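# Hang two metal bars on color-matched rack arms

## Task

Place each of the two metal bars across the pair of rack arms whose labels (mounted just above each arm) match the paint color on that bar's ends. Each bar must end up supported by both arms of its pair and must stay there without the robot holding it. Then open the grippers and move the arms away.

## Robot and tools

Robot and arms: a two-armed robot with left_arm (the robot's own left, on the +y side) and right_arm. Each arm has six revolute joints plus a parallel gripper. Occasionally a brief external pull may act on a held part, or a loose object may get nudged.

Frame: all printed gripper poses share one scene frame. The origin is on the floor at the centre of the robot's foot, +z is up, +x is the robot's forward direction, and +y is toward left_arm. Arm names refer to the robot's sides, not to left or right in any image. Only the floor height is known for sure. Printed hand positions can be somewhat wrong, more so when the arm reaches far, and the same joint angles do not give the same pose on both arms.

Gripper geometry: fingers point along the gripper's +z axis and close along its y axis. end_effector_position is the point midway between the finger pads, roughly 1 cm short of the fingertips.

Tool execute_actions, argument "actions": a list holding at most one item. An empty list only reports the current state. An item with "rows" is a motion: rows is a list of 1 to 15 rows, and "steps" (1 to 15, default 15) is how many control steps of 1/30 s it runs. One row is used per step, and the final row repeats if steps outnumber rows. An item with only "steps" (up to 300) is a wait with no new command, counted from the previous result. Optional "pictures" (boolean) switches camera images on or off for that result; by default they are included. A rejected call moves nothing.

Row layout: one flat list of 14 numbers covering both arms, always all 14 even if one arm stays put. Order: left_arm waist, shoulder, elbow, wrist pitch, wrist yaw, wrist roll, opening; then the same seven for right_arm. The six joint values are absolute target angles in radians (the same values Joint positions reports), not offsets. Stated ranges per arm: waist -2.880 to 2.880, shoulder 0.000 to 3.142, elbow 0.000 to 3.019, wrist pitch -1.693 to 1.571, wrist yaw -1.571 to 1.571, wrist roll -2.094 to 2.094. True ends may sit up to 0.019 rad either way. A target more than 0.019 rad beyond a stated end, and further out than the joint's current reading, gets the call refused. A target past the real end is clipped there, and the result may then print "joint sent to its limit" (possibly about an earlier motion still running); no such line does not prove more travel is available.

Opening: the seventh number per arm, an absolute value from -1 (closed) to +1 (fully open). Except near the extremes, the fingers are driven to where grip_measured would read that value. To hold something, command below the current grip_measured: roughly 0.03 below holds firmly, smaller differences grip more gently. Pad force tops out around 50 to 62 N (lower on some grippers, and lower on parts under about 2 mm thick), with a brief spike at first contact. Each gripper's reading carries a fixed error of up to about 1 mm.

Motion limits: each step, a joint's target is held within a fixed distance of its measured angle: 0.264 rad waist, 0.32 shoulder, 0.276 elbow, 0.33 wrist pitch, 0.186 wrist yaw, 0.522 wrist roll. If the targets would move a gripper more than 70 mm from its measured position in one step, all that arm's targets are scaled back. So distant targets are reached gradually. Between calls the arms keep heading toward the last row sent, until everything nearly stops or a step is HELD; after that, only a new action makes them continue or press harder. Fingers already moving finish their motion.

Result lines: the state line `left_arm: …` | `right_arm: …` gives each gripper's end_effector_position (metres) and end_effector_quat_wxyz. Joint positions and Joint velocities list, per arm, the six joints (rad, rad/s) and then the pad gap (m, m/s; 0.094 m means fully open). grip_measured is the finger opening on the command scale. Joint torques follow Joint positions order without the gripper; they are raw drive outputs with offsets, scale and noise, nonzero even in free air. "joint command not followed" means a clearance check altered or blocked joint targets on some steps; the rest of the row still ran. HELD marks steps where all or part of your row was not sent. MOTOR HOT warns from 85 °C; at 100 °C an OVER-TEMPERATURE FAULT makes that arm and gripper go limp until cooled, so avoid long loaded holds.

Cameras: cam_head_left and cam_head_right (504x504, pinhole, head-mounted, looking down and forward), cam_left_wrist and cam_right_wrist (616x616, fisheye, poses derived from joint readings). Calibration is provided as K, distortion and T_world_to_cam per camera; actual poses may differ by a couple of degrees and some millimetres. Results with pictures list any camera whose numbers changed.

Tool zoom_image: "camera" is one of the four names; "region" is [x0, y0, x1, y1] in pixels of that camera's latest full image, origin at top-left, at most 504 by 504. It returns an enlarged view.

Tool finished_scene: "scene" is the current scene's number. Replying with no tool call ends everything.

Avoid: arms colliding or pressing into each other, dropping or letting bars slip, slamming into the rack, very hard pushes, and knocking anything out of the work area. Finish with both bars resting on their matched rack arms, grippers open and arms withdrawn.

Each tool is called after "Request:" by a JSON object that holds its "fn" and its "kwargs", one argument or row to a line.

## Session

Request:
{"fn": "execute_actions", "kwargs": {
  "actions": []
}}

Scene clock: 0.00 s of 6000.00 s.
left_arm: end_effector_position=(+0.5951, +0.2675, +1.4128) grip_measured=+1.000 end_effector_quat_wxyz=(+0.267, -0.000, +0.964, +0.012) | right_arm: end_effector_position=(+0.5897, -0.2502, +1.4050) grip_measured=+1.000 end_effector_quat_wxyz=(+0.256, -0.005, +0.967, +0.015)
Joint positions: left_arm=[-1.71   0.833  0.82   0.384 -0.113  0.125  0.094] | right_arm=[-1.403  0.85   0.824  0.369  0.086 -0.129  0.094]
Joint velocities: left_arm=[ 0.005 -0.015 -0.012 -0.002 -0.037  0.051  0.   ] | right_arm=[-0.005 -0.034 -0.007 -0.007  0.095  0.022  0.   ]
Joint torques (N m, as the arm reports them, + toward a larger angle): no reading

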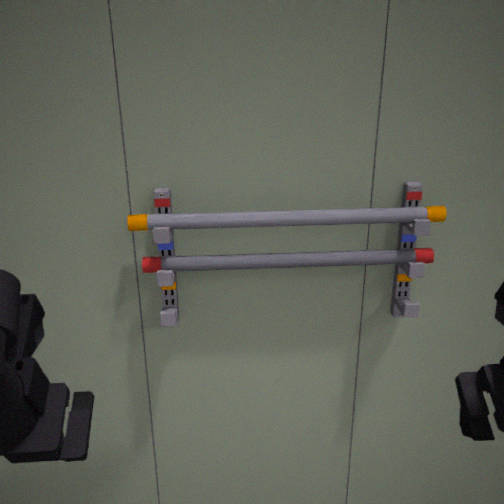

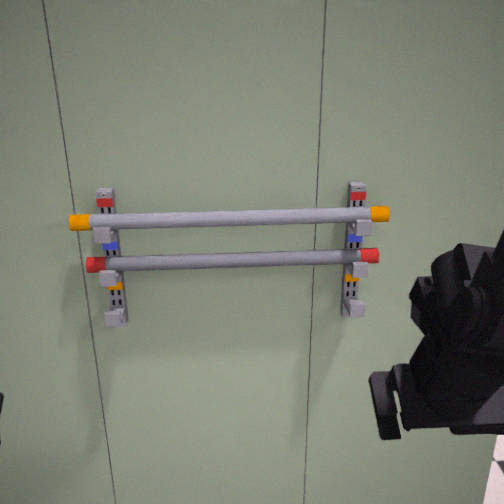

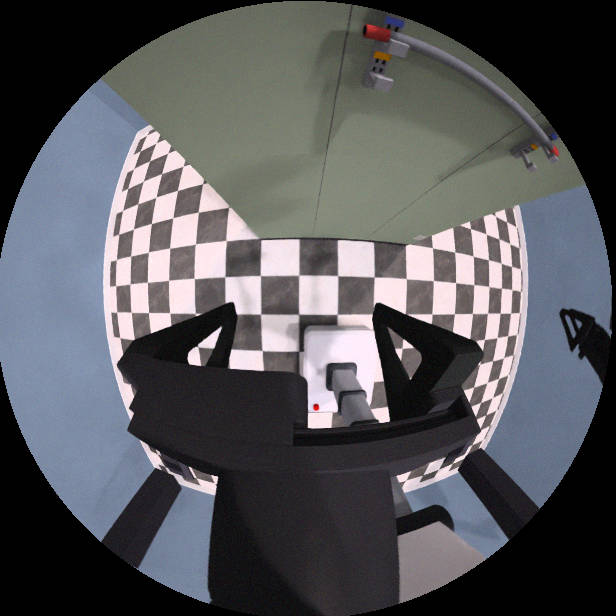

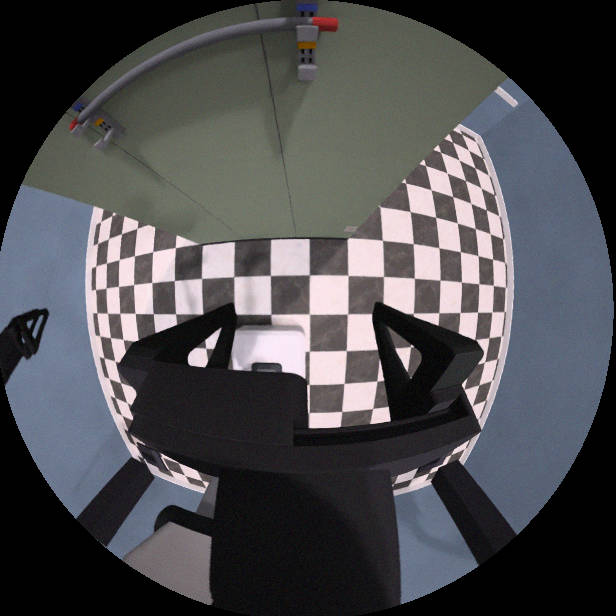

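Request:
{"fn": "execute_actions", "kwargs": {
  "actions": [
    {"rows":[[-1.72,0.842,0.832,0.4,-0.1,0.09,1,-1.398,0.856,0.835,0.384,0.075,-0.09,1],[-1.735,0.856,0.852,0.425,-0.09,0.04,1,-1.39,0.866,0.853,0.409,0.065,-0.03,1],[-1.755,0.874,0.877,0.457,-0.08,-0.02,0.95,-1.38,0.879,0.875,0.44,0.055,0.04,0.95],[-1.778,0.895,0.906,0.495,-0.07,-0.08,0.9,-1.369,0.894,0.901,0.476,0.045,0.11,0.9],[-1.801,0.916,0.935,0.532,-0.06,-0.14,0.85,-1.357,0.908,0.927,0.512,0.035,0.18,0.85],[-1.824,0.937,0.964,0.57,-0.05,-0.2,0.8,-1.346,0.923,0.953,0.548,0.025,0.25,0.8],[-1.847,0.958,0.993,0.607,-0.04,-0.26,0.75,-1.334,0.938,0.979,0.584,0.015,0.32,0.75],[-1.87,0.979,1.022,0.644,-0.03,-0.32,0.7,-1.323,0.953,1.005,0.62,0.005,0.39,0.7],[-1.893,1.0,1.051,0.682,-0.02,-0.38,0.65,-1.311,0.967,1.031,0.656,0,0.46,0.65],[-1.916,1.021,1.08,0.719,-0.01,-0.44,0.6,-1.3,0.982,1.057,0.692,0,0.53,0.6],[-1.939,1.042,1.109,0.756,0,-0.5,0.55,-1.288,0.997,1.083,0.728,0,0.6,0.55],[-1.962,1.063,1.138,0.794,0,-0.56,0.5,-1.277,1.012,1.109,0.764,0,0.67,0.5],[-1.985,1.084,1.167,0.831,0,-0.62,0.5,-1.265,1.026,1.135,0.8,0,0.74,0.5],[-2.008,1.105,1.196,0.868,0,-0.68,0.5,-1.254,1.041,1.161,0.836,0,0.81,0.5],[-2.031,1.126,1.225,0.906,0,-0.74,0.5,-1.242,1.056,1.187,0.872,0,0.88,0.5]],"steps":15}
  ],
  "pictures": false
}}

Request:
{"fn": "execute_actions", "kwargs": {
  "actions": [
    {"rows":[[-2.054,1.146,1.254,0.943,0,-0.8,0.5,-1.23,1.071,1.213,0.908,0,0.95,0.5],[-2.077,1.166,1.283,0.98,0,-0.86,0.5,-1.219,1.085,1.239,0.944,0,1.02,0.5],[-2.1,1.186,1.311,1.016,0,-0.91,0.5,-1.208,1.099,1.264,0.979,0,1.08,0.5],[-2.12,1.204,1.336,1.048,0,-0.95,0.5,-1.198,1.112,1.287,1.01,0,1.13,0.5],[-2.138,1.22,1.358,1.076,0,-0.98,0.5,-1.189,1.123,1.307,1.037,0,1.165,0.5],[-2.152,1.232,1.375,1.098,0,-1.0,0.5,-1.182,1.132,1.322,1.059,0,1.186,0.5],[-2.162,1.241,1.388,1.114,0,-1.0,0.5,-1.177,1.139,1.334,1.075,0,1.186,0.5],[-2.168,1.247,1.396,1.124,0,-1.0,0.5,-1.174,1.143,1.341,1.085,0,1.186,0.5],[-2.172,1.25,1.4,1.13,0,-1.0,0.5,-1.172,1.145,1.345,1.09,0,1.186,0.5]],"steps":15}
  ],
  "pictures": false
}}

Request:
{"fn": "execute_actions", "kwargs": {
  "actions": [
    {"steps":12}
  ]
}}

Scene clock: 19.43 s of 6000.00 s.
left_arm: end_effector_position=(+0.7793, +0.1494, +1.4713) grip_measured=+0.503 end_effector_quat_wxyz=(-0.450, +0.306, -0.789, +0.286) | right_arm: end_effector_position=(+0.7704, -0.2008, +1.4652) grip_measured=+0.503 end_effector_quat_wxyz=(+0.446, +0.327, +0.793, +0.256)
Joint positions: left_arm=[-1.982  1.071  1.16   0.807 -0.003 -0.486  0.071] | right_arm=[-1.277  1.026  1.124  0.78   0.002  0.584  0.071]
Joint velocities: left_arm=[-0.659  0.562  0.794  1.126  0.081 -1.663 -0.001] | right_arm=[0.327 0.366 0.711 1.077 0.066 1.956 0.001]
Joint torques (N m, as the arm reports them, + toward a larger angle): left_arm=[ -2.22 -17.4    3.63   1.61   0.51  -0.05] | right_arm=[  2.99 -16.41   4.24   1.84  -0.27   0.01]
Steps of this call (steps 1 to 90: nothing new was sent; then 15.93 s passed at rest; steps 91 to 105: all 15 steps of this action). Readings (joint positions):
91: left_arm=[-1.710 0.833 0.820 0.384 -0.109 0.121] | right_arm=[-1.403 0.850 0.824 0.369 0.082 -0.125]
92: left_arm=[-1.712 0.833 0.820 0.387 -0.102 0.110] | right_arm=[-1.403 0.851 0.824 0.373 0.075 -0.111]
94: left_arm=[-1.725 0.843 0.832 0.416 -0.085 0.060] | right_arm=[-1.400 0.862 0.835 0.403 0.057 -0.054]
98: left_arm=[-1.809 0.920 0.935 0.543 -0.044 -0.107] | right_arm=[-1.364 0.924 0.926 0.526 0.017 0.141]
105: the state above

Scene clock: 19.93 s of 6000.00 s.
left_arm: end_effector_position=(+0.8500, +0.0917, +1.5360) grip_measured=+0.503 end_effector_quat_wxyz=(-0.453, +0.494, -0.553, +0.495) | right_arm: end_effector_position=(+0.8513, -0.1872, +1.5324) grip_measured=+0.503 end_effector_quat_wxyz=(+0.469, +0.509, +0.551, +0.467)
Joint positions: left_arm=[-2.171  1.236  1.378  1.103 -0.002 -0.967  0.071] | right_arm=[-1.186  1.139  1.322  1.069  0.001  1.147  0.071]
Joint velocities: left_arm=[-0.005 -0.015  0.007  0.032  0.022 -0.139 -0.001] | right_arm=[ 0.005  0.024 -0.007 -0.002 -0.051  0.227  0.001]
Joint torques (N m, as the arm reports them, + toward a larger angle): left_arm=[ -3.72 -17.42   4.2    1.88   0.57  -0.01] | right_arm=[  3.78 -18.31   5.11   2.27  -0.34   0.  ]
Steps of this call (steps 1 to 15: all 15 steps of this action). Readings (joint positions):
1: left_arm=[-2.004 1.090 1.188 0.844 -0.003 -0.544] | right_arm=[-1.266 1.039 1.149 0.816 0.002 0.651]
2: left_arm=[-2.026 1.109 1.215 0.881 -0.003 -0.602] | right_arm=[-1.255 1.052 1.174 0.852 0.002 0.720]
4: left_arm=[-2.070 1.149 1.271 0.954 -0.003 -0.714] | right_arm=[-1.233 1.079 1.225 0.923 0.002 0.851]
8: left_arm=[-2.145 1.214 1.359 1.064 -0.002 -0.874] | right_arm=[-1.197 1.124 1.304 1.032 0.002 1.039]
15: the state above

Scene clock: 20.33 s of 6000.00 s.
left_arm: end_effector_position=(+0.8501, +0.0920, +1.5365) grip_measured=+0.503 end_effector_quat_wxyz=(-0.448, +0.500, -0.546, +0.500) | right_arm: end_effector_position=(+0.8512, -0.1871, +1.5323) grip_measured=+0.503 end_effector_quat_wxyz=(+0.462, +0.516, +0.544, +0.473)
Joint positions: left_arm=[-2.171  1.236  1.378  1.106 -0.002 -0.989  0.071] | right_arm=[-1.186  1.139  1.322  1.069  0.001  1.174  0.071]
Joint velocities: left_arm=[-0.005 -0.015  0.017  0.002 -0.007 -0.051 -0.   ] | right_arm=[-0.024 -0.005 -0.002 -0.002  0.022 -0.007 -0.   ]
Joint torques (N m, as the arm reports them, + toward a larger angle): left_arm=[ -3.65 -17.15   4.21   1.91   0.58  -0.02] | right_arm=[  3.74 -18.12   5.07   2.3   -0.35   0.02]
Steps of this call (steps 1 to 12: the robot went on to your last target). Readings (joint positions):
1: left_arm=[-2.171 1.236 1.378 1.104 -0.002 -0.972] | right_arm=[-1.186 1.139 1.322 1.069 0.001 1.153]
2: left_arm=[-2.171 1.236 1.378 1.105 -0.002 -0.975] | right_arm=[-1.186 1.139 1.322 1.069 0.001 1.158]
4: left_arm=[-2.171 1.236 1.378 1.106 -0.002 -0.981] | right_arm=[-1.186 1.139 1.322 1.069 0.001 1.164]
8: left_arm=[-2.171 1.236 1.378 1.106 -0.002 -0.987] | right_arm=[-1.186 1.139 1.322 1.069 0.001 1.171]
12: the state above
camera_calibration (this result's frames):
cam_left_wrist: T_world_to_cam=[[0.0991967, -0.00508176, 0.995055, -1.60691], [-0.651885, -0.755851, 0.061126, 0.536966], [0.751802, -0.654724, -0.0782906, -0.3327], [0, 0, 0, 1]] pos_world=[0.759565, 0.179873, 1.5401]
cam_right_wrist: T_world_to_cam=[[-0.119584, -0.0112558, -0.99276, 1.61939], [-0.613003, 0.787409, 0.0649122, 0.570546], [0.780978, 0.616328, -0.101061, -0.269157], [0, 0, 0, 1]] pos_world=[0.753605, -0.265137, 1.54343]

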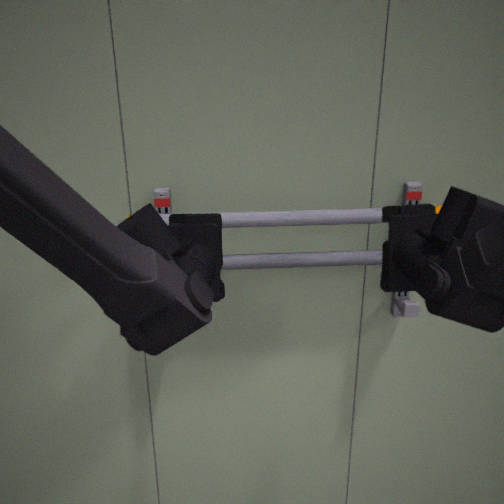

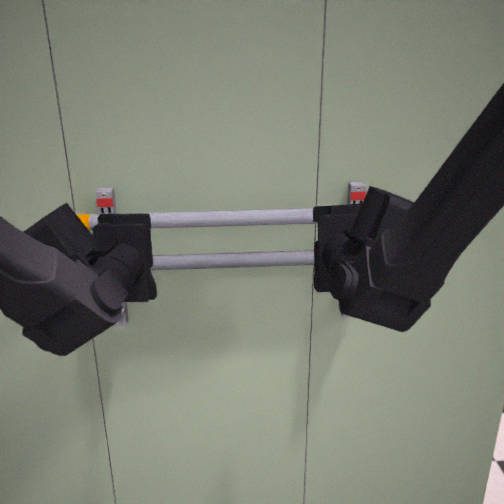

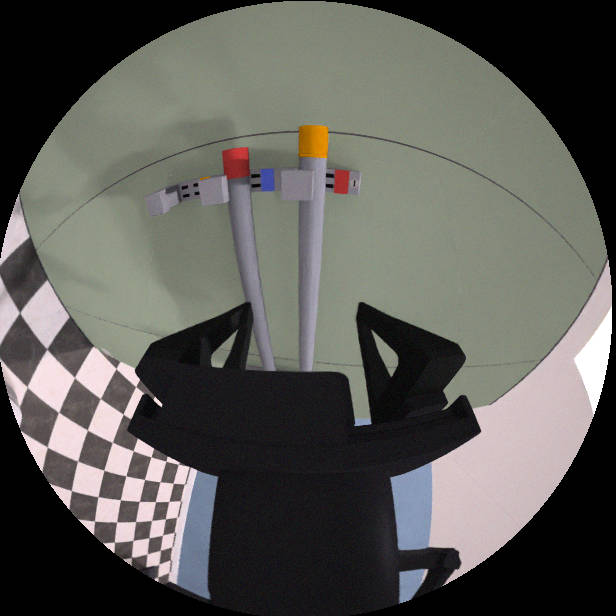

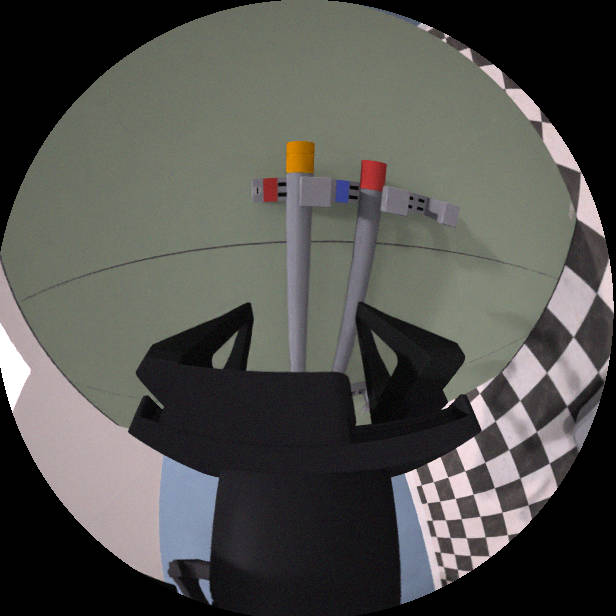

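Request:
{"fn": "zoom_image", "kwargs": {
  "camera": "cam_left_wrist",
  "region": [130, 110, 370, 270]
}}

Request:
{"fn": "zoom_image", "kwargs": {
  "camera": "cam_right_wrist",
  "region": [240, 120, 480, 280]
}}

Region (130, 110, 370, 270) of cam_left_wrist's 616x616 image, scaled by 2.100, with more detail than that image has.

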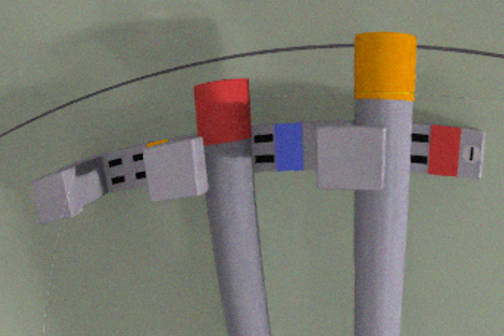

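Region (240, 120, 480, 280) of cam_right_wrist's 616x616 image, scaled by 2.100, with more detail than that image has.

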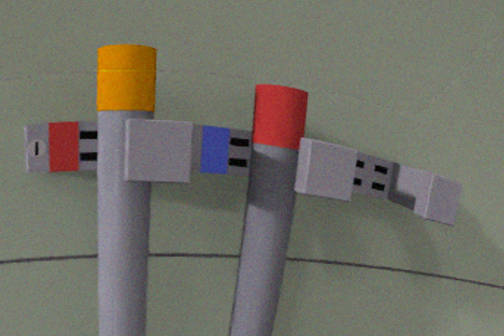

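Request:
{"fn": "execute_actions", "kwargs": {
  "actions": [
    {"rows":[[-2.164,1.254,1.405,1.105,0,-1.0,0.5,-1.172,1.146,1.35,1.072,0,1.186,0.5],[-2.157,1.258,1.413,1.083,0,-1.001,0.5,-1.171,1.149,1.36,1.053,0,1.186,0.5],[-2.156,1.264,1.43,1.071,0,-1.002,0.5,-1.171,1.155,1.376,1.043,0,1.186,0.5],[-2.155,1.271,1.452,1.056,0,-1.003,0.5,-1.17,1.163,1.398,1.029,0,1.186,0.5],[-2.154,1.279,1.476,1.039,0,-1.004,0.5,-1.17,1.172,1.422,1.014,0,1.186,0.5],[-2.153,1.287,1.5,1.023,0,-1.005,0.5,-1.169,1.181,1.446,0.999,0,1.186,0.5],[-2.152,1.295,1.524,1.007,0,-1.006,0.5,-1.168,1.19,1.47,0.984,0,1.186,0.5],[-2.151,1.303,1.548,0.99,0,-1.007,0.5,-1.168,1.199,1.494,0.968,0,1.186,0.5],[-2.15,1.311,1.572,0.974,0,-1.008,0.5,-1.167,1.208,1.518,0.953,0,1.186,0.5],[-2.149,1.319,1.596,0.958,0,-1.009,0.5,-1.166,1.217,1.542,0.938,0,1.186,0.5],[-2.148,1.327,1.62,0.941,0,-1.01,0.5,-1.166,1.225,1.566,0.923,0,1.186,0.5],[-2.147,1.334,1.644,0.925,0,-1.011,0.5,-1.165,1.234,1.59,0.908,0,1.186,0.5],[-2.146,1.342,1.668,0.909,0,-1.012,0.5,-1.165,1.243,1.614,0.893,0,1.186,0.5],[-2.145,1.35,1.692,0.892,0,-1.013,0.5,-1.164,1.252,1.638,0.877,0,1.186,0.5],[-2.144,1.358,1.716,0.876,0,-1.014,0.5,-1.163,1.261,1.662,0.862,0,1.186,0.5]],"steps":15}
  ],
  "pictures": false
}}

Request:
{"fn": "execute_actions", "kwargs": {
  "actions": [
    {"rows":[[-2.143,1.365,1.738,0.861,0,-1.015,0.5,-1.163,1.269,1.683,0.849,0,1.186,0.5],[-2.142,1.371,1.757,0.848,0,-1.015,0.5,-1.162,1.275,1.701,0.837,0,1.186,0.5],[-2.142,1.375,1.771,0.838,0,-1.016,0.5,-1.162,1.281,1.715,0.828,0,1.186,0.5],[-2.141,1.378,1.781,0.832,0,-1.016,0.5,-1.162,1.284,1.725,0.822,0,1.186,0.5],[-2.141,1.38,1.786,0.828,0,-1.016,0.5,-1.162,1.286,1.73,0.819,0,1.186,0.5]],"steps":15}
  ]
}}

Scene clock: 36.57 s of 6000.00 s.
left_arm: end_effector_position=(+0.9225, +0.0910, +1.5316) grip_measured=+0.503 end_effector_quat_wxyz=(-0.447, +0.502, -0.546, +0.500) | right_arm: end_effector_position=(+0.9224, -0.1836, +1.5231) grip_measured=+0.503 end_effector_quat_wxyz=(+0.459, +0.518, +0.545, +0.473)
Joint positions: left_arm=[-2.161  1.323  1.645  0.924 -0.002 -1.001  0.071] | right_arm=[-1.184  1.24   1.587  0.899  0.001  1.176  0.071]
Joint velocities: left_arm=[ 0.015  0.19   0.676 -0.466 -0.051 -0.022  0.   ] | right_arm=[ 0.005  0.249  0.672 -0.457  0.051  0.051  0.   ]
Joint torques (N m, as the arm reports them, + toward a larger angle): left_arm=[ -2.95 -18.73   5.8    0.76   0.57  -0.05] | right_arm=[  4.71 -19.94   6.77   1.43  -0.33   0.  ]
Steps of this call (steps 1 to 30: the robot went on to your last target; steps 31 to 90: nothing new was sent; then 12.73 s passed at rest; steps 91 to 105: all 15 steps of this action). Readings (joint positions):
91: left_arm=[-2.171 1.236 1.378 1.106 -0.002 -0.991] | right_arm=[-1.186 1.139 1.322 1.069 0.001 1.175]
92: left_arm=[-2.171 1.236 1.379 1.104 -0.002 -0.991] | right_arm=[-1.186 1.140 1.323 1.068 0.001 1.175]
94: left_arm=[-2.171 1.240 1.390 1.093 -0.002 -0.991] | right_arm=[-1.186 1.144 1.335 1.056 0.001 1.175]
98: left_arm=[-2.169 1.269 1.474 1.038 -0.002 -0.994] | right_arm=[-1.186 1.177 1.419 1.004 0.001 1.176]
105: the state above

Scene clock: 37.07 s of 6000.00 s.
left_arm: end_effector_position=(+0.9517, +0.0940, +1.5338) grip_measured=+0.503 end_effector_quat_wxyz=(-0.447, +0.503, -0.546, +0.500) | right_arm: end_effector_position=(+0.9490, -0.1821, +1.5220) grip_measured=+0.503 end_effector_quat_wxyz=(+0.457, +0.519, +0.546, +0.473)
Joint positions: left_arm=[-2.156  1.356  1.758  0.844 -0.002 -1.006  0.071] | right_arm=[-1.181  1.28   1.695  0.825  0.001  1.176  0.071]
Joint velocities: left_arm=[-0.015  0.015 -0.017  0.012  0.066  0.022  0.   ] | right_arm=[-0.005 -0.005 -0.017 -0.002  0.022 -0.007  0.001]
Joint torques (N m, as the arm reports them, + toward a larger angle): left_arm=[ -2.98 -19.7    6.12   0.47   0.57  -0.05] | right_arm=[  5.1  -20.62   7.32   1.24  -0.33   0.01]
Steps of this call (steps 1 to 15: all 15 steps of this action). Readings (joint positions):
1: left_arm=[-2.161 1.331 1.668 0.908 -0.002 -1.001] | right_arm=[-1.184 1.249 1.611 0.884 0.001 1.176]
2: left_arm=[-2.159 1.337 1.691 0.893 -0.002 -1.002] | right_arm=[-1.183 1.257 1.633 0.870 0.001 1.176]
4: left_arm=[-2.158 1.348 1.728 0.868 -0.002 -1.004] | right_arm=[-1.182 1.270 1.669 0.846 0.001 1.176]
8: left_arm=[-2.156 1.354 1.757 0.847 -0.002 -1.005] | right_arm=[-1.181 1.278 1.695 0.828 0.001 1.176]
15: the state above
camera_calibration (this result's frames):
cam_left_wrist: T_world_to_cam=[[0.10388, -0.00173629, 0.994588, -1.61835], [-0.64942, -0.757516, 0.0665062, 0.594412], [0.753301, -0.652814, -0.0798182, -0.407249], [0, 0, 0, 1]] pos_world=[0.860918, 0.181608, 1.53756]
cam_right_wrist: T_world_to_cam=[[-0.129815, -0.00502508, -0.991526, 1.62989], [-0.615999, 0.784006, 0.076676, 0.611497], [0.776977, 0.620733, -0.104871, -0.339235], [0, 0, 0, 1]] pos_world=[0.851844, -0.260652, 1.53361]

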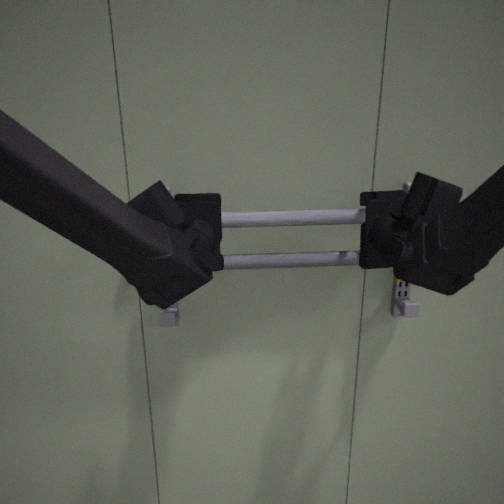

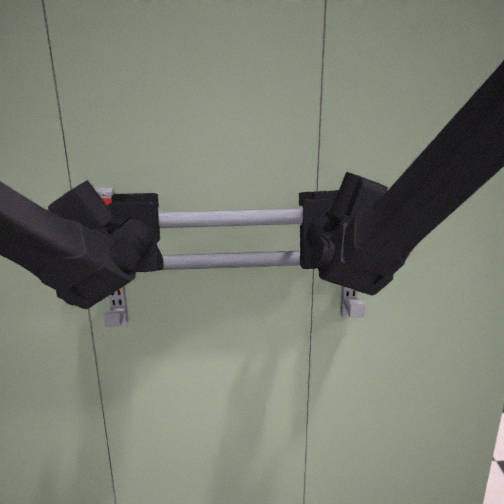

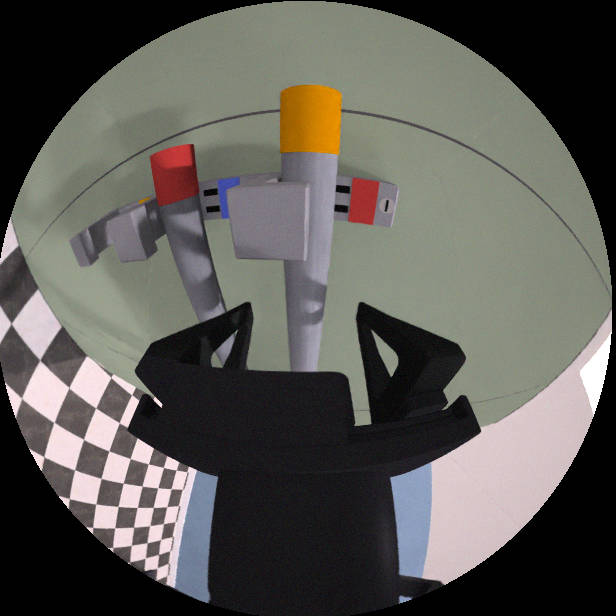

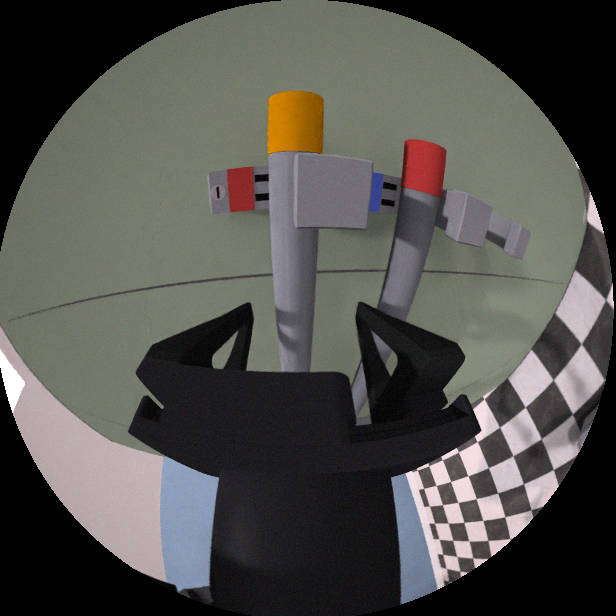

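Request:
{"fn": "execute_actions", "kwargs": {
  "actions": [
    {"rows":[[-2.145,1.378,1.789,0.824,0,-1.012,0.4,-1.165,1.284,1.736,0.815,0,1.183,0.4],[-2.145,1.378,1.792,0.82,0,-1.012,0.3,-1.165,1.284,1.742,0.81,0,1.183,0.3],[-2.145,1.378,1.795,0.817,0,-1.012,0.2,-1.165,1.284,1.747,0.805,0,1.183,0.2],[-2.145,1.378,1.798,0.814,0,-1.012,0.1,-1.165,1.284,1.752,0.801,0,1.183,0.1],[-2.145,1.378,1.798,0.814,0,-1.012,0,-1.165,1.284,1.752,0.801,0,1.183,0],[-2.145,1.378,1.798,0.814,0,-1.012,-0.1,-1.165,1.284,1.752,0.801,0,1.183,-0.1]],"steps":13}
  ]
}}

Scene clock: 40.90 s of 6000.00 s.
left_arm: end_effector_position=(+0.9526, +0.0929, +1.5321) grip_measured=-0.098 end_effector_quat_wxyz=(-0.443, +0.503, -0.549, +0.499) | right_arm: end_effector_position=(+0.9551, -0.1836, +1.5255) grip_measured=-0.097 end_effector_quat_wxyz=(+0.457, +0.519, +0.546, +0.474)
Joint positions: left_arm=[-2.156  1.358  1.763  0.83  -0.002 -1.006  0.042] | right_arm=[-1.181  1.282  1.716  0.808  0.001  1.176  0.042]
Joint velocities: left_arm=[ 0.015 -0.005 -0.027 -0.002 -0.022  0.051 -0.002] | right_arm=[ 0.015 -0.005 -0.007 -0.017  0.007 -0.022 -0.   ]
Joint torques (N m, as the arm reports them, + toward a larger angle): left_arm=[ -3.24 -20.     6.6    0.57   0.57   0.  ] | right_arm=[  4.69 -21.25   7.51   1.3   -0.33  -0.02]
Steps of this call (steps 1 to 15: the robot went on to your last target; steps 16 to 90: nothing new was sent; then 0.40 s passed at rest; steps 91 to 103: all 13 steps of this action). Readings (joint positions):
91: left_arm=[-2.156 1.358 1.758 0.843 -0.002 -1.006] | right_arm=[-1.181 1.280 1.695 0.824 0.001 1.176]
92: left_arm=[-2.156 1.358 1.758 0.842 -0.002 -1.006] | right_arm=[-1.181 1.280 1.696 0.822 0.001 1.176]
94: left_arm=[-2.156 1.358 1.758 0.836 -0.002 -1.006] | right_arm=[-1.181 1.281 1.702 0.815 0.001 1.176]
98: left_arm=[-2.156 1.358 1.761 0.831 -0.002 -1.006] | right_arm=[-1.181 1.282 1.713 0.808 0.001 1.176]
103: the state above
camera_calibration (this result's frames):
cam_left_wrist: T_world_to_cam=[[0.112134, -0.00258891, 0.99369, -1.62318], [-0.652928, -0.754017, 0.0717155, 0.589326], [0.749074, -0.656849, -0.086241, -0.3946], [0, 0, 0, 1]] pos_world=[0.862385, 0.180967, 1.53664]
cam_right_wrist: T_world_to_cam=[[-0.128415, -0.00496559, -0.991708, 1.63308], [-0.615659, 0.784359, 0.0757934, 0.617231], [0.777479, 0.620287, -0.10378, -0.344928], [0, 0, 0, 1]] pos_world=[0.85789, -0.262067, 1.53696]

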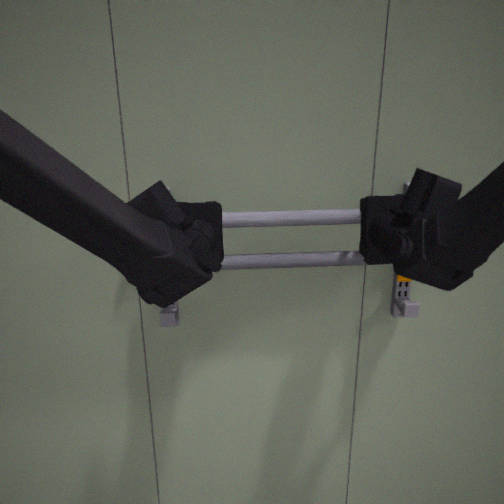

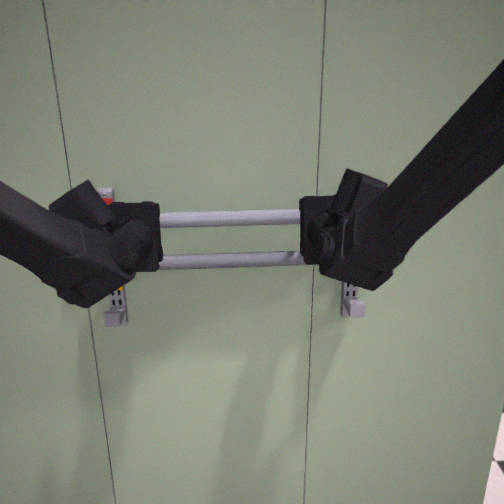

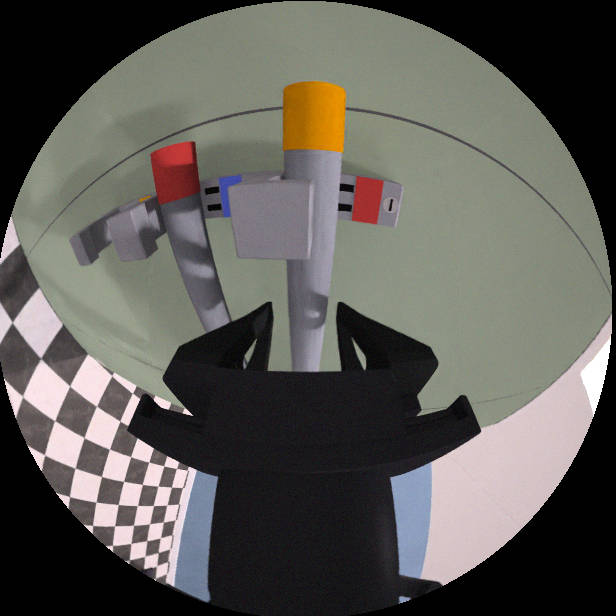

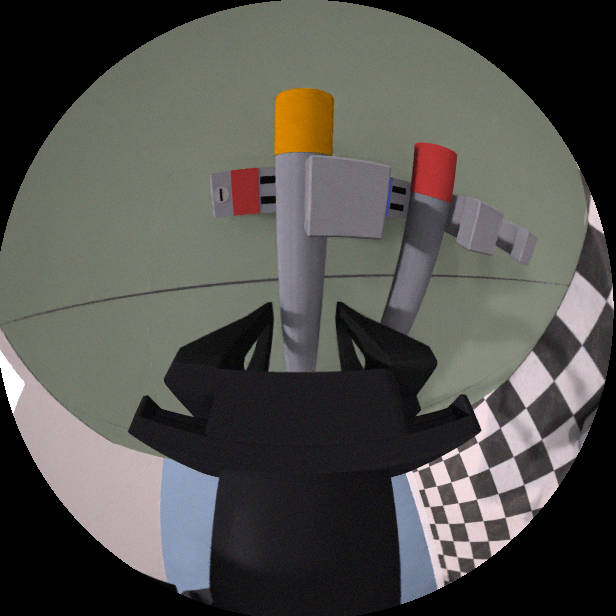

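Request:
{"fn": "execute_actions", "kwargs": {
  "actions": [
    {"rows":[[-2.15,1.37,1.802,0.825,0,-1.01,-0.15,-1.17,1.28,1.748,0.808,0,1.18,-0.15],[-2.152,1.365,1.806,0.83,0,-1.01,-0.2,-1.172,1.278,1.745,0.812,0,1.18,-0.2],[-2.152,1.365,1.806,0.83,0,-1.01,-0.25,-1.172,1.278,1.745,0.812,0,1.18,-0.25],[-2.152,1.365,1.806,0.83,0,-1.01,-0.3,-1.172,1.278,1.745,0.812,0,1.18,-0.3],[-2.152,1.365,1.806,0.83,0,-1.01,-0.35,-1.172,1.278,1.745,0.812,0,1.18,-0.35],[-2.152,1.365,1.806,0.83,0,-1.01,-0.39,-1.172,1.278,1.745,0.812,0,1.18,-0.39],[-2.152,1.365,1.806,0.83,0,-1.01,-0.42,-1.172,1.278,1.745,0.812,0,1.18,-0.42],[-2.152,1.365,1.8,0.83,0,-1.01,-0.45,-1.172,1.278,1.745,0.812,0,1.18,-0.45],[-2.152,1.365,1.795,0.83,0,-1.01,-0.48,-1.172,1.278,1.745,0.812,0,1.18,-0.48],[-2.152,1.365,1.795,0.83,0,-1.01,-0.51,-1.172,1.278,1.745,0.812,0,1.18,-0.51],[-2.152,1.365,1.795,0.83,0,-1.01,-0.54,-1.172,1.278,1.745,0.812,0,1.18,-0.54],[-2.152,1.365,1.795,0.83,0,-1.01,-0.57,-1.172,1.278,1.745,0.812,0,1.18,-0.57]],"steps":15}
  ],
  "pictures": false
}}

Scene clock: 46.27 s of 6000.00 s.
left_arm: end_effector_position=(+0.9551, +0.0945, +1.5345) grip_measured=-0.506 end_effector_quat_wxyz=(-0.446, +0.503, -0.547, +0.499) | right_arm: end_effector_position=(+0.9555, -0.1834, +1.5264) grip_measured=-0.480 end_effector_quat_wxyz=(+0.457, +0.518, +0.545, +0.475)
Joint positions: left_arm=[-2.156  1.358  1.77   0.83  -0.003 -1.006  0.023] | right_arm=[-1.181  1.282  1.717  0.809 -0.001  1.178  0.024]
Joint velocities: left_arm=[-0.005 -0.015  0.017  0.002  0.022 -0.037 -0.001] | right_arm=[-0.005 -0.005 -0.002  0.012 -0.066  0.007  0.001]
Joint torques (N m, as the arm reports them, + toward a larger angle): left_arm=[ -3.89 -21.2    5.88   1.08   0.62   0.01] | right_arm=[  4.09 -21.71   6.84   1.64  -0.25  -0.09]
Steps of this call (steps 1 to 15: the robot went on to your last target; steps 16 to 90: nothing new was sent; then 1.87 s passed at rest; steps 91 to 105: all 15 steps of this action). Readings (joint positions):
91: left_arm=[-2.156 1.358 1.763 0.830 -0.002 -1.006] | right_arm=[-1.181 1.282 1.716 0.807 0.001 1.176]
92: left_arm=[-2.156 1.358 1.764 0.830 -0.002 -1.006] | right_arm=[-1.181 1.282 1.716 0.807 0.001 1.176]
94: left_arm=[-2.156 1.358 1.765 0.830 -0.002 -1.006] | right_arm=[-1.181 1.282 1.716 0.807 0.001 1.176]
98: left_arm=[-2.156 1.358 1.770 0.830 -0.002 -1.006] | right_arm=[-1.181 1.282 1.716 0.808 -0.001 1.176]
105: the state above

Request:
{"fn": "execute_actions", "kwargs": {
  "actions": [
    {"rows":[[-2.158,1.352,1.795,0.838,0.003,-1.006,-0.56,-1.17,1.268,1.744,0.818,-0.002,1.177,-0.56],[-2.163,1.34,1.795,0.845,0.006,-1.003,-0.56,-1.168,1.258,1.743,0.824,-0.004,1.174,-0.56],[-2.168,1.328,1.795,0.852,0.008,-1.0,-0.56,-1.166,1.248,1.742,0.83,-0.006,1.171,-0.56],[-2.173,1.316,1.794,0.858,0.01,-0.997,-0.56,-1.163,1.238,1.741,0.836,-0.008,1.169,-0.56],[-2.177,1.306,1.793,0.863,0.01,-0.994,-0.56,-1.161,1.229,1.74,0.842,-0.008,1.167,-0.56],[-2.179,1.299,1.791,0.863,0.01,-0.992,-0.56,-1.16,1.223,1.738,0.842,-0.008,1.166,-0.56],[-2.182,1.295,1.788,0.864,0.01,-0.99,-0.56,-1.158,1.219,1.735,0.843,-0.008,1.164,-0.56],[-2.184,1.292,1.786,0.864,0.01,-0.987,-0.56,-1.156,1.215,1.733,0.843,-0.008,1.162,-0.56],[-2.187,1.288,1.783,0.865,0.01,-0.985,-0.56,-1.154,1.211,1.73,0.844,-0.008,1.16,-0.56],[-2.189,1.285,1.781,0.865,0.01,-0.982,-0.56,-1.152,1.208,1.728,0.844,-0.008,1.158,-0.56],[-2.192,1.281,1.778,0.866,0.01,-0.98,-0.56,-1.15,1.204,1.725,0.845,-0.008,1.156,-0.56],[-2.194,1.278,1.775,0.866,0.01,-0.977,-0.56,-1.148,1.2,1.722,0.845,-0.008,1.154,-0.56],[-2.196,1.274,1.772,0.866,0.01,-0.975,-0.56,-1.146,1.196,1.719,0.845,-0.008,1.152,-0.56]],"steps":15}
  ],
  "pictures": false
}}

Request:
{"fn": "execute_actions", "kwargs": {
  "actions": [
    {"steps":8}
  ],
  "pictures": false
}}

Scene clock: 55.27 s of 6000.00 s.
left_arm: end_effector_position=(+0.9555, +0.0956, +1.5489) grip_measured=-0.506 end_effector_quat_wxyz=(-0.449, +0.499, -0.546, +0.502) | right_arm: end_effector_position=(+0.9566, -0.1843, +1.5416) grip_measured=-0.480 end_effector_quat_wxyz=(+0.459, +0.516, +0.540, +0.480)
Joint positions: left_arm=[-2.171  1.334  1.754  0.83   0.002 -0.988  0.023] | right_arm=[-1.17   1.258  1.704  0.811 -0.004  1.172  0.024]
Joint velocities: left_arm=[-0.063 -0.093 -0.085 -0.007  0.037  0.051  0.   ] | right_arm=[ 0.044 -0.083 -0.056 -0.007  0.022 -0.022  0.002]
Joint torques (N m, as the arm reports them, + toward a larger angle): left_arm=[ -5.56 -26.63   5.76   2.3    0.85   0.07] | right_arm=[  5.4  -26.12   6.28   2.72  -0.45  -0.26]
Steps of this call (steps 1 to 15: the robot went on to your last target; steps 16 to 90: nothing new was sent; then 5.50 s passed at rest; steps 91 to 105: all 15 steps of this action). Readings (joint positions):
91: left_arm=[-2.156 1.358 1.770 0.830 -0.003 -1.006] | right_arm=[-1.181 1.282 1.717 0.809 -0.001 1.178]
92: left_arm=[-2.156 1.358 1.770 0.830 -0.002 -1.006] | right_arm=[-1.181 1.281 1.717 0.809 -0.002 1.178]
94: left_arm=[-2.156 1.358 1.770 0.830 -0.001 -1.006] | right_arm=[-1.181 1.280 1.717 0.810 -0.002 1.178]
98: left_arm=[-2.158 1.354 1.769 0.830 0.002 -1.003] | right_arm=[-1.180 1.276 1.716 0.811 -0.004 1.178]
105: the state above

Scene clock: 55.53 s of 6000.00 s.
left_arm: end_effector_position=(+0.9555, +0.0955, +1.5517) grip_measured=-0.506 end_effector_quat_wxyz=(-0.449, +0.498, -0.546, +0.502) | right_arm: end_effector_position=(+0.9565, -0.1843, +1.5443) grip_measured=-0.480 end_effector_quat_wxyz=(+0.460, +0.516, +0.540, +0.481)
Joint positions: left_arm=[-2.175  1.33   1.751  0.83   0.002 -0.984  0.023] | right_arm=[-1.167  1.253  1.701  0.811 -0.004  1.17   0.024]
Joint velocities: left_arm=[-0.015 -0.005 -0.007 -0.007  0.022  0.022  0.001] | right_arm=[-0.015 -0.015 -0.002  0.002  0.037  0.022  0.001]
Joint torques (N m, as the arm reports them, + toward a larger angle): left_arm=[ -5.57 -26.63   5.66   2.28   0.86   0.12] | right_arm=[  5.03 -26.17   6.24   2.79  -0.45  -0.29]
Steps of this call (steps 1 to 8: the robot went on to your last target). Readings (joint positions):
1: left_arm=[-2.173 1.332 1.752 0.830 0.002 -0.986] | right_arm=[-1.168 1.255 1.703 0.811 -0.004 1.171]
2: left_arm=[-2.174 1.331 1.751 0.830 0.002 -0.985] | right_arm=[-1.167 1.254 1.702 0.811 -0.004 1.170]
4: left_arm=[-2.175 1.330 1.751 0.830 0.002 -0.984] | right_arm=[-1.167 1.253 1.701 0.811 -0.004 1.170]
8: the state above

Request:
{"fn": "execute_actions", "kwargs": {
  "actions": [
    {"rows":[[-2.199,1.271,1.77,0.868,0.01,-0.972,-0.56,-1.144,1.193,1.716,0.846,-0.008,1.149,-0.56],[-2.202,1.268,1.767,0.87,0.01,-0.969,-0.56,-1.142,1.189,1.713,0.847,-0.008,1.146,-0.56],[-2.205,1.264,1.764,0.873,0.01,-0.967,-0.56,-1.139,1.185,1.71,0.849,-0.008,1.143,-0.56],[-2.208,1.261,1.761,0.876,0.01,-0.964,-0.56,-1.137,1.182,1.706,0.85,-0.008,1.14,-0.56],[-2.211,1.257,1.758,0.879,0.01,-0.961,-0.56,-1.134,1.178,1.703,0.852,-0.008,1.138,-0.56],[-2.214,1.254,1.756,0.882,0.01,-0.958,-0.56,-1.132,1.174,1.7,0.853,-0.008,1.135,-0.56],[-2.214,1.252,1.756,0.884,0.01,-0.958,-0.56,-1.132,1.172,1.7,0.854,-0.008,1.135,-0.56],[-2.214,1.251,1.755,0.886,0.01,-0.958,-0.56,-1.132,1.171,1.699,0.855,-0.008,1.135,-0.56],[-2.214,1.249,1.75,0.889,0.01,-0.958,-0.56,-1.132,1.169,1.694,0.858,-0.008,1.135,-0.56],[-2.215,1.246,1.74,0.896,0.01,-0.958,-0.56,-1.133,1.165,1.684,0.864,-0.008,1.137,-0.56],[-2.215,1.241,1.725,0.906,0.01,-0.957,-0.56,-1.133,1.16,1.669,0.873,-0.008,1.138,-0.56],[-2.216,1.236,1.708,0.917,0.01,-0.957,-0.56,-1.134,1.154,1.652,0.884,-0.008,1.139,-0.56],[-2.216,1.231,1.69,0.929,0.01,-0.957,-0.56,-1.134,1.148,1.635,0.895,-0.008,1.14,-0.56],[-2.217,1.226,1.672,0.941,0.01,-0.956,-0.56,-1.135,1.142,1.617,0.905,-0.008,1.141,-0.56],[-2.217,1.22,1.654,0.953,0.01,-0.956,-0.56,-1.135,1.136,1.599,0.916,-0.008,1.142,-0.56]],"steps":15}
  ],
  "pictures": false
}}

Request:
{"fn": "execute_actions", "kwargs": {
  "actions": [
    {"rows":[[-2.217,1.215,1.636,0.965,0.01,-0.955,-0.56,-1.136,1.13,1.582,0.927,-0.008,1.143,-0.56],[-2.218,1.209,1.618,0.977,0.01,-0.955,-0.56,-1.136,1.124,1.564,0.938,-0.008,1.144,-0.56],[-2.218,1.204,1.6,0.989,0.01,-0.955,-0.56,-1.137,1.118,1.546,0.949,-0.008,1.145,-0.56],[-2.218,1.199,1.582,1.001,0.01,-0.954,-0.56,-1.137,1.112,1.529,0.959,-0.008,1.146,-0.56],[-2.219,1.193,1.564,1.013,0.01,-0.954,-0.56,-1.138,1.106,1.511,0.97,-0.008,1.147,-0.56],[-2.219,1.188,1.546,1.025,0.01,-0.953,-0.56,-1.138,1.101,1.493,0.981,-0.008,1.148,-0.56],[-2.219,1.183,1.528,1.036,0.01,-0.953,-0.56,-1.139,1.095,1.476,0.992,-0.008,1.149,-0.56],[-2.22,1.177,1.51,1.048,0.01,-0.952,-0.56,-1.139,1.089,1.458,1.003,-0.008,1.15,-0.56],[-2.22,1.172,1.494,1.059,0.01,-0.952,-0.56,-1.14,1.083,1.442,1.013,-0.008,1.15,-0.56],[-2.221,1.168,1.48,1.068,0.01,-0.951,-0.56,-1.14,1.079,1.428,1.021,-0.008,1.15,-0.56],[-2.221,1.165,1.468,1.076,0.01,-0.951,-0.56,-1.14,1.075,1.417,1.028,-0.008,1.15,-0.56],[-2.221,1.162,1.46,1.081,0.01,-0.951,-0.56,-1.14,1.072,1.409,1.033,-0.008,1.15,-0.56],[-2.221,1.161,1.456,1.084,0.01,-0.951,-0.56,-1.14,1.071,1.405,1.035,-0.008,1.15,-0.56]],"steps":15}
  ],
  "pictures": false
}}

Request:
{"fn": "execute_actions", "kwargs": {
  "actions": [
    {"steps":6}
  ]
}}

Scene clock: 79.77 s of 6000.00 s.
left_arm: end_effector_position=(+0.9433, +0.0957, +1.5787) grip_measured=-0.506 end_effector_quat_wxyz=(-0.458, +0.491, -0.535, +0.514) | right_arm: end_effector_position=(+0.9444, -0.1848, +1.5730) grip_measured=-0.480 end_effector_quat_wxyz=(+0.470, +0.505, +0.531, +0.492)
Joint positions: left_arm=[-2.208  1.278  1.677  0.885  0.013 -0.956  0.023] | right_arm=[-1.143  1.193  1.625  0.862 -0.015  1.145  0.024]
Joint velocities: left_arm=[-0.073 -0.22  -0.51   0.3    0.007  0.037  0.   ] | right_arm=[ 0.015 -0.239 -0.486  0.3   -0.081 -0.051  0.002]
Joint torques (N m, as the arm reports them, + toward a larger angle): left_arm=[ -4.36 -24.53   4.56   2.49   0.39  -0.05] | right_arm=[  3.93 -24.18   4.98   2.66  -0.05  -0.08]
Steps of this call (steps 1 to 15: the robot went on to your last target; steps 16 to 90: nothing new was sent; then 20.73 s passed at rest; steps 91 to 105: all 15 steps of this action). Readings (joint positions):
91: left_arm=[-2.175 1.330 1.751 0.830 0.002 -0.984] | right_arm=[-1.167 1.253 1.701 0.811 -0.004 1.170]
92: left_arm=[-2.175 1.330 1.751 0.830 0.002 -0.983] | right_arm=[-1.166 1.253 1.700 0.811 -0.004 1.169]
94: left_arm=[-2.177 1.327 1.749 0.831 0.002 -0.981] | right_arm=[-1.165 1.250 1.698 0.813 -0.004 1.166]
98: left_arm=[-2.190 1.314 1.738 0.838 0.002 -0.971] | right_arm=[-1.155 1.233 1.688 0.817 -0.004 1.156]
105: the state above

Scene clock: 80.27 s of 6000.00 s.
left_arm: end_effector_position=(+0.8818, +0.0947, +1.5747) grip_measured=-0.506 end_effector_quat_wxyz=(-0.458, +0.490, -0.536, +0.513) | right_arm: end_effector_position=(+0.8840, -0.1836, +1.5696) grip_measured=-0.480 end_effector_quat_wxyz=(+0.468, +0.507, +0.533, +0.490)
Joint positions: left_arm=[-2.211  1.207  1.448  1.04   0.012 -0.952  0.023] | right_arm=[-1.142  1.116  1.401  1.002 -0.012  1.145  0.024]
Joint velocities: left_arm=[-0.005 -0.024 -0.061  0.051 -0.007 -0.022  0.001] | right_arm=[-0.015 -0.015 -0.051  0.056  0.007 -0.066 -0.001]
Joint torques (N m, as the arm reports them, + toward a larger angle): left_arm=[ -4.07 -22.66   4.11   2.34   0.48   0.05] | right_arm=[  3.09 -22.55   4.51   2.62  -0.15  -0.05]
Steps of this call (steps 1 to 15: all 15 steps of this action). Readings (joint positions):
1: left_arm=[-2.210 1.271 1.659 0.897 0.013 -0.955] | right_arm=[-1.142 1.185 1.607 0.872 -0.015 1.145]
2: left_arm=[-2.211 1.265 1.641 0.908 0.013 -0.954] | right_arm=[-1.142 1.178 1.590 0.883 -0.015 1.145]
4: left_arm=[-2.211 1.254 1.604 0.934 0.013 -0.954] | right_arm=[-1.142 1.166 1.554 0.905 -0.015 1.145]
8: left_arm=[-2.211 1.233 1.533 0.983 0.012 -0.953] | right_arm=[-1.142 1.143 1.484 0.951 -0.012 1.145]
15: the state above

Scene clock: 80.47 s of 6000.00 s.
left_arm: end_effector_position=(+0.8815, +0.0948, +1.5750) grip_measured=-0.506 end_effector_quat_wxyz=(-0.458, +0.490, -0.536, +0.513) | right_arm: end_effector_position=(+0.8837, -0.1835, +1.5695) grip_measured=-0.480 end_effector_quat_wxyz=(+0.468, +0.507, +0.533, +0.490)
Joint positions: left_arm=[-2.211  1.207  1.447  1.042  0.012 -0.952  0.023] | right_arm=[-1.142  1.116  1.399  1.004 -0.012  1.145  0.024]
Joint velocities: left_arm=[-0.015 -0.024  0.012 -0.022 -0.037 -0.037  0.   ] | right_arm=[-0.005 -0.005 -0.012  0.007 -0.007  0.051  0.001]
Joint torques (N m, as the arm reports them, + toward a larger angle): left_arm=[ -4.41 -22.88   3.87   2.49   0.5    0.05] | right_arm=[  3.03 -22.88   4.35   2.62  -0.17  -0.04]
Steps of this call (steps 1 to 6: the robot went on to your last target). Readings (joint positions):
1: left_arm=[-2.211 1.207 1.447 1.041 0.012 -0.952] | right_arm=[-1.142 1.116 1.399 1.003 -0.012 1.145]
2: left_arm=[-2.211 1.207 1.447 1.042 0.012 -0.952] | right_arm=[-1.142 1.116 1.399 1.004 -0.012 1.145]
4: left_arm=[-2.211 1.207 1.447 1.042 0.012 -0.952] | right_arm=[-1.142 1.116 1.399 1.004 -0.012 1.145]
6: the state above
camera_calibration (this result's frames):
cam_left_wrist: T_world_to_cam=[[0.0564255, 0.000218922, 0.998407, -1.61638], [-0.654573, -0.755085, 0.0371591, 0.597261], [0.75389, -0.655627, -0.0424627, -0.409647], [0, 0, 0, 1]] pos_world=[0.790985, 0.182761, 1.57422]
cam_right_wrist: T_world_to_cam=[[-0.0769174, 0.00261242, -0.997034, 1.63177], [-0.622204, 0.781254, 0.0500477, 0.615491], [0.779067, 0.624208, -0.0584666, -0.356679], [0, 0, 0, 1]] pos_world=[0.78635, -0.262476, 1.57527]

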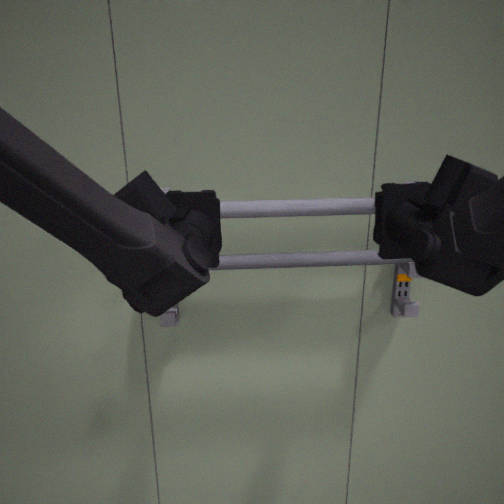

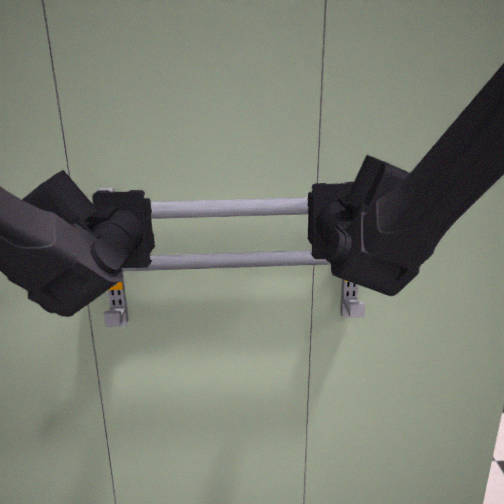

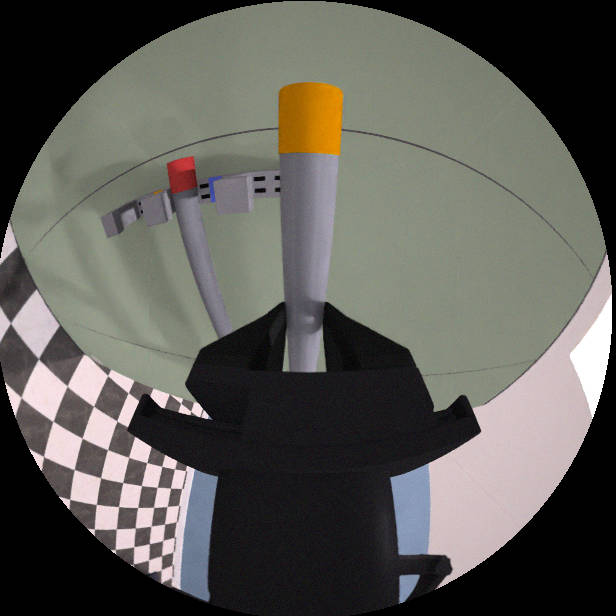

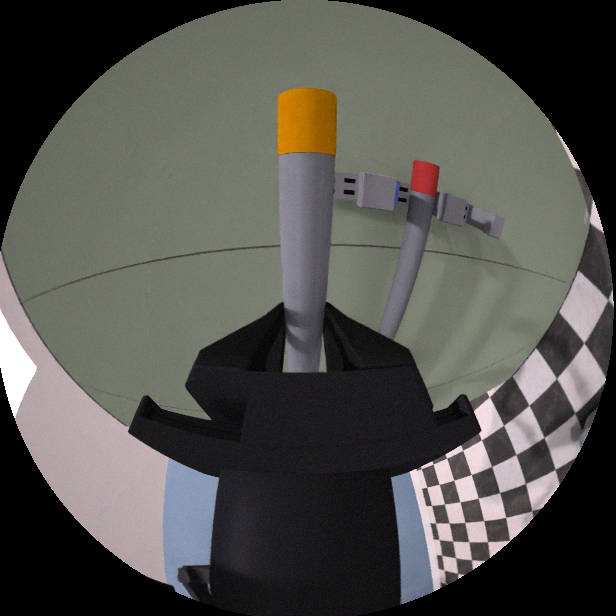

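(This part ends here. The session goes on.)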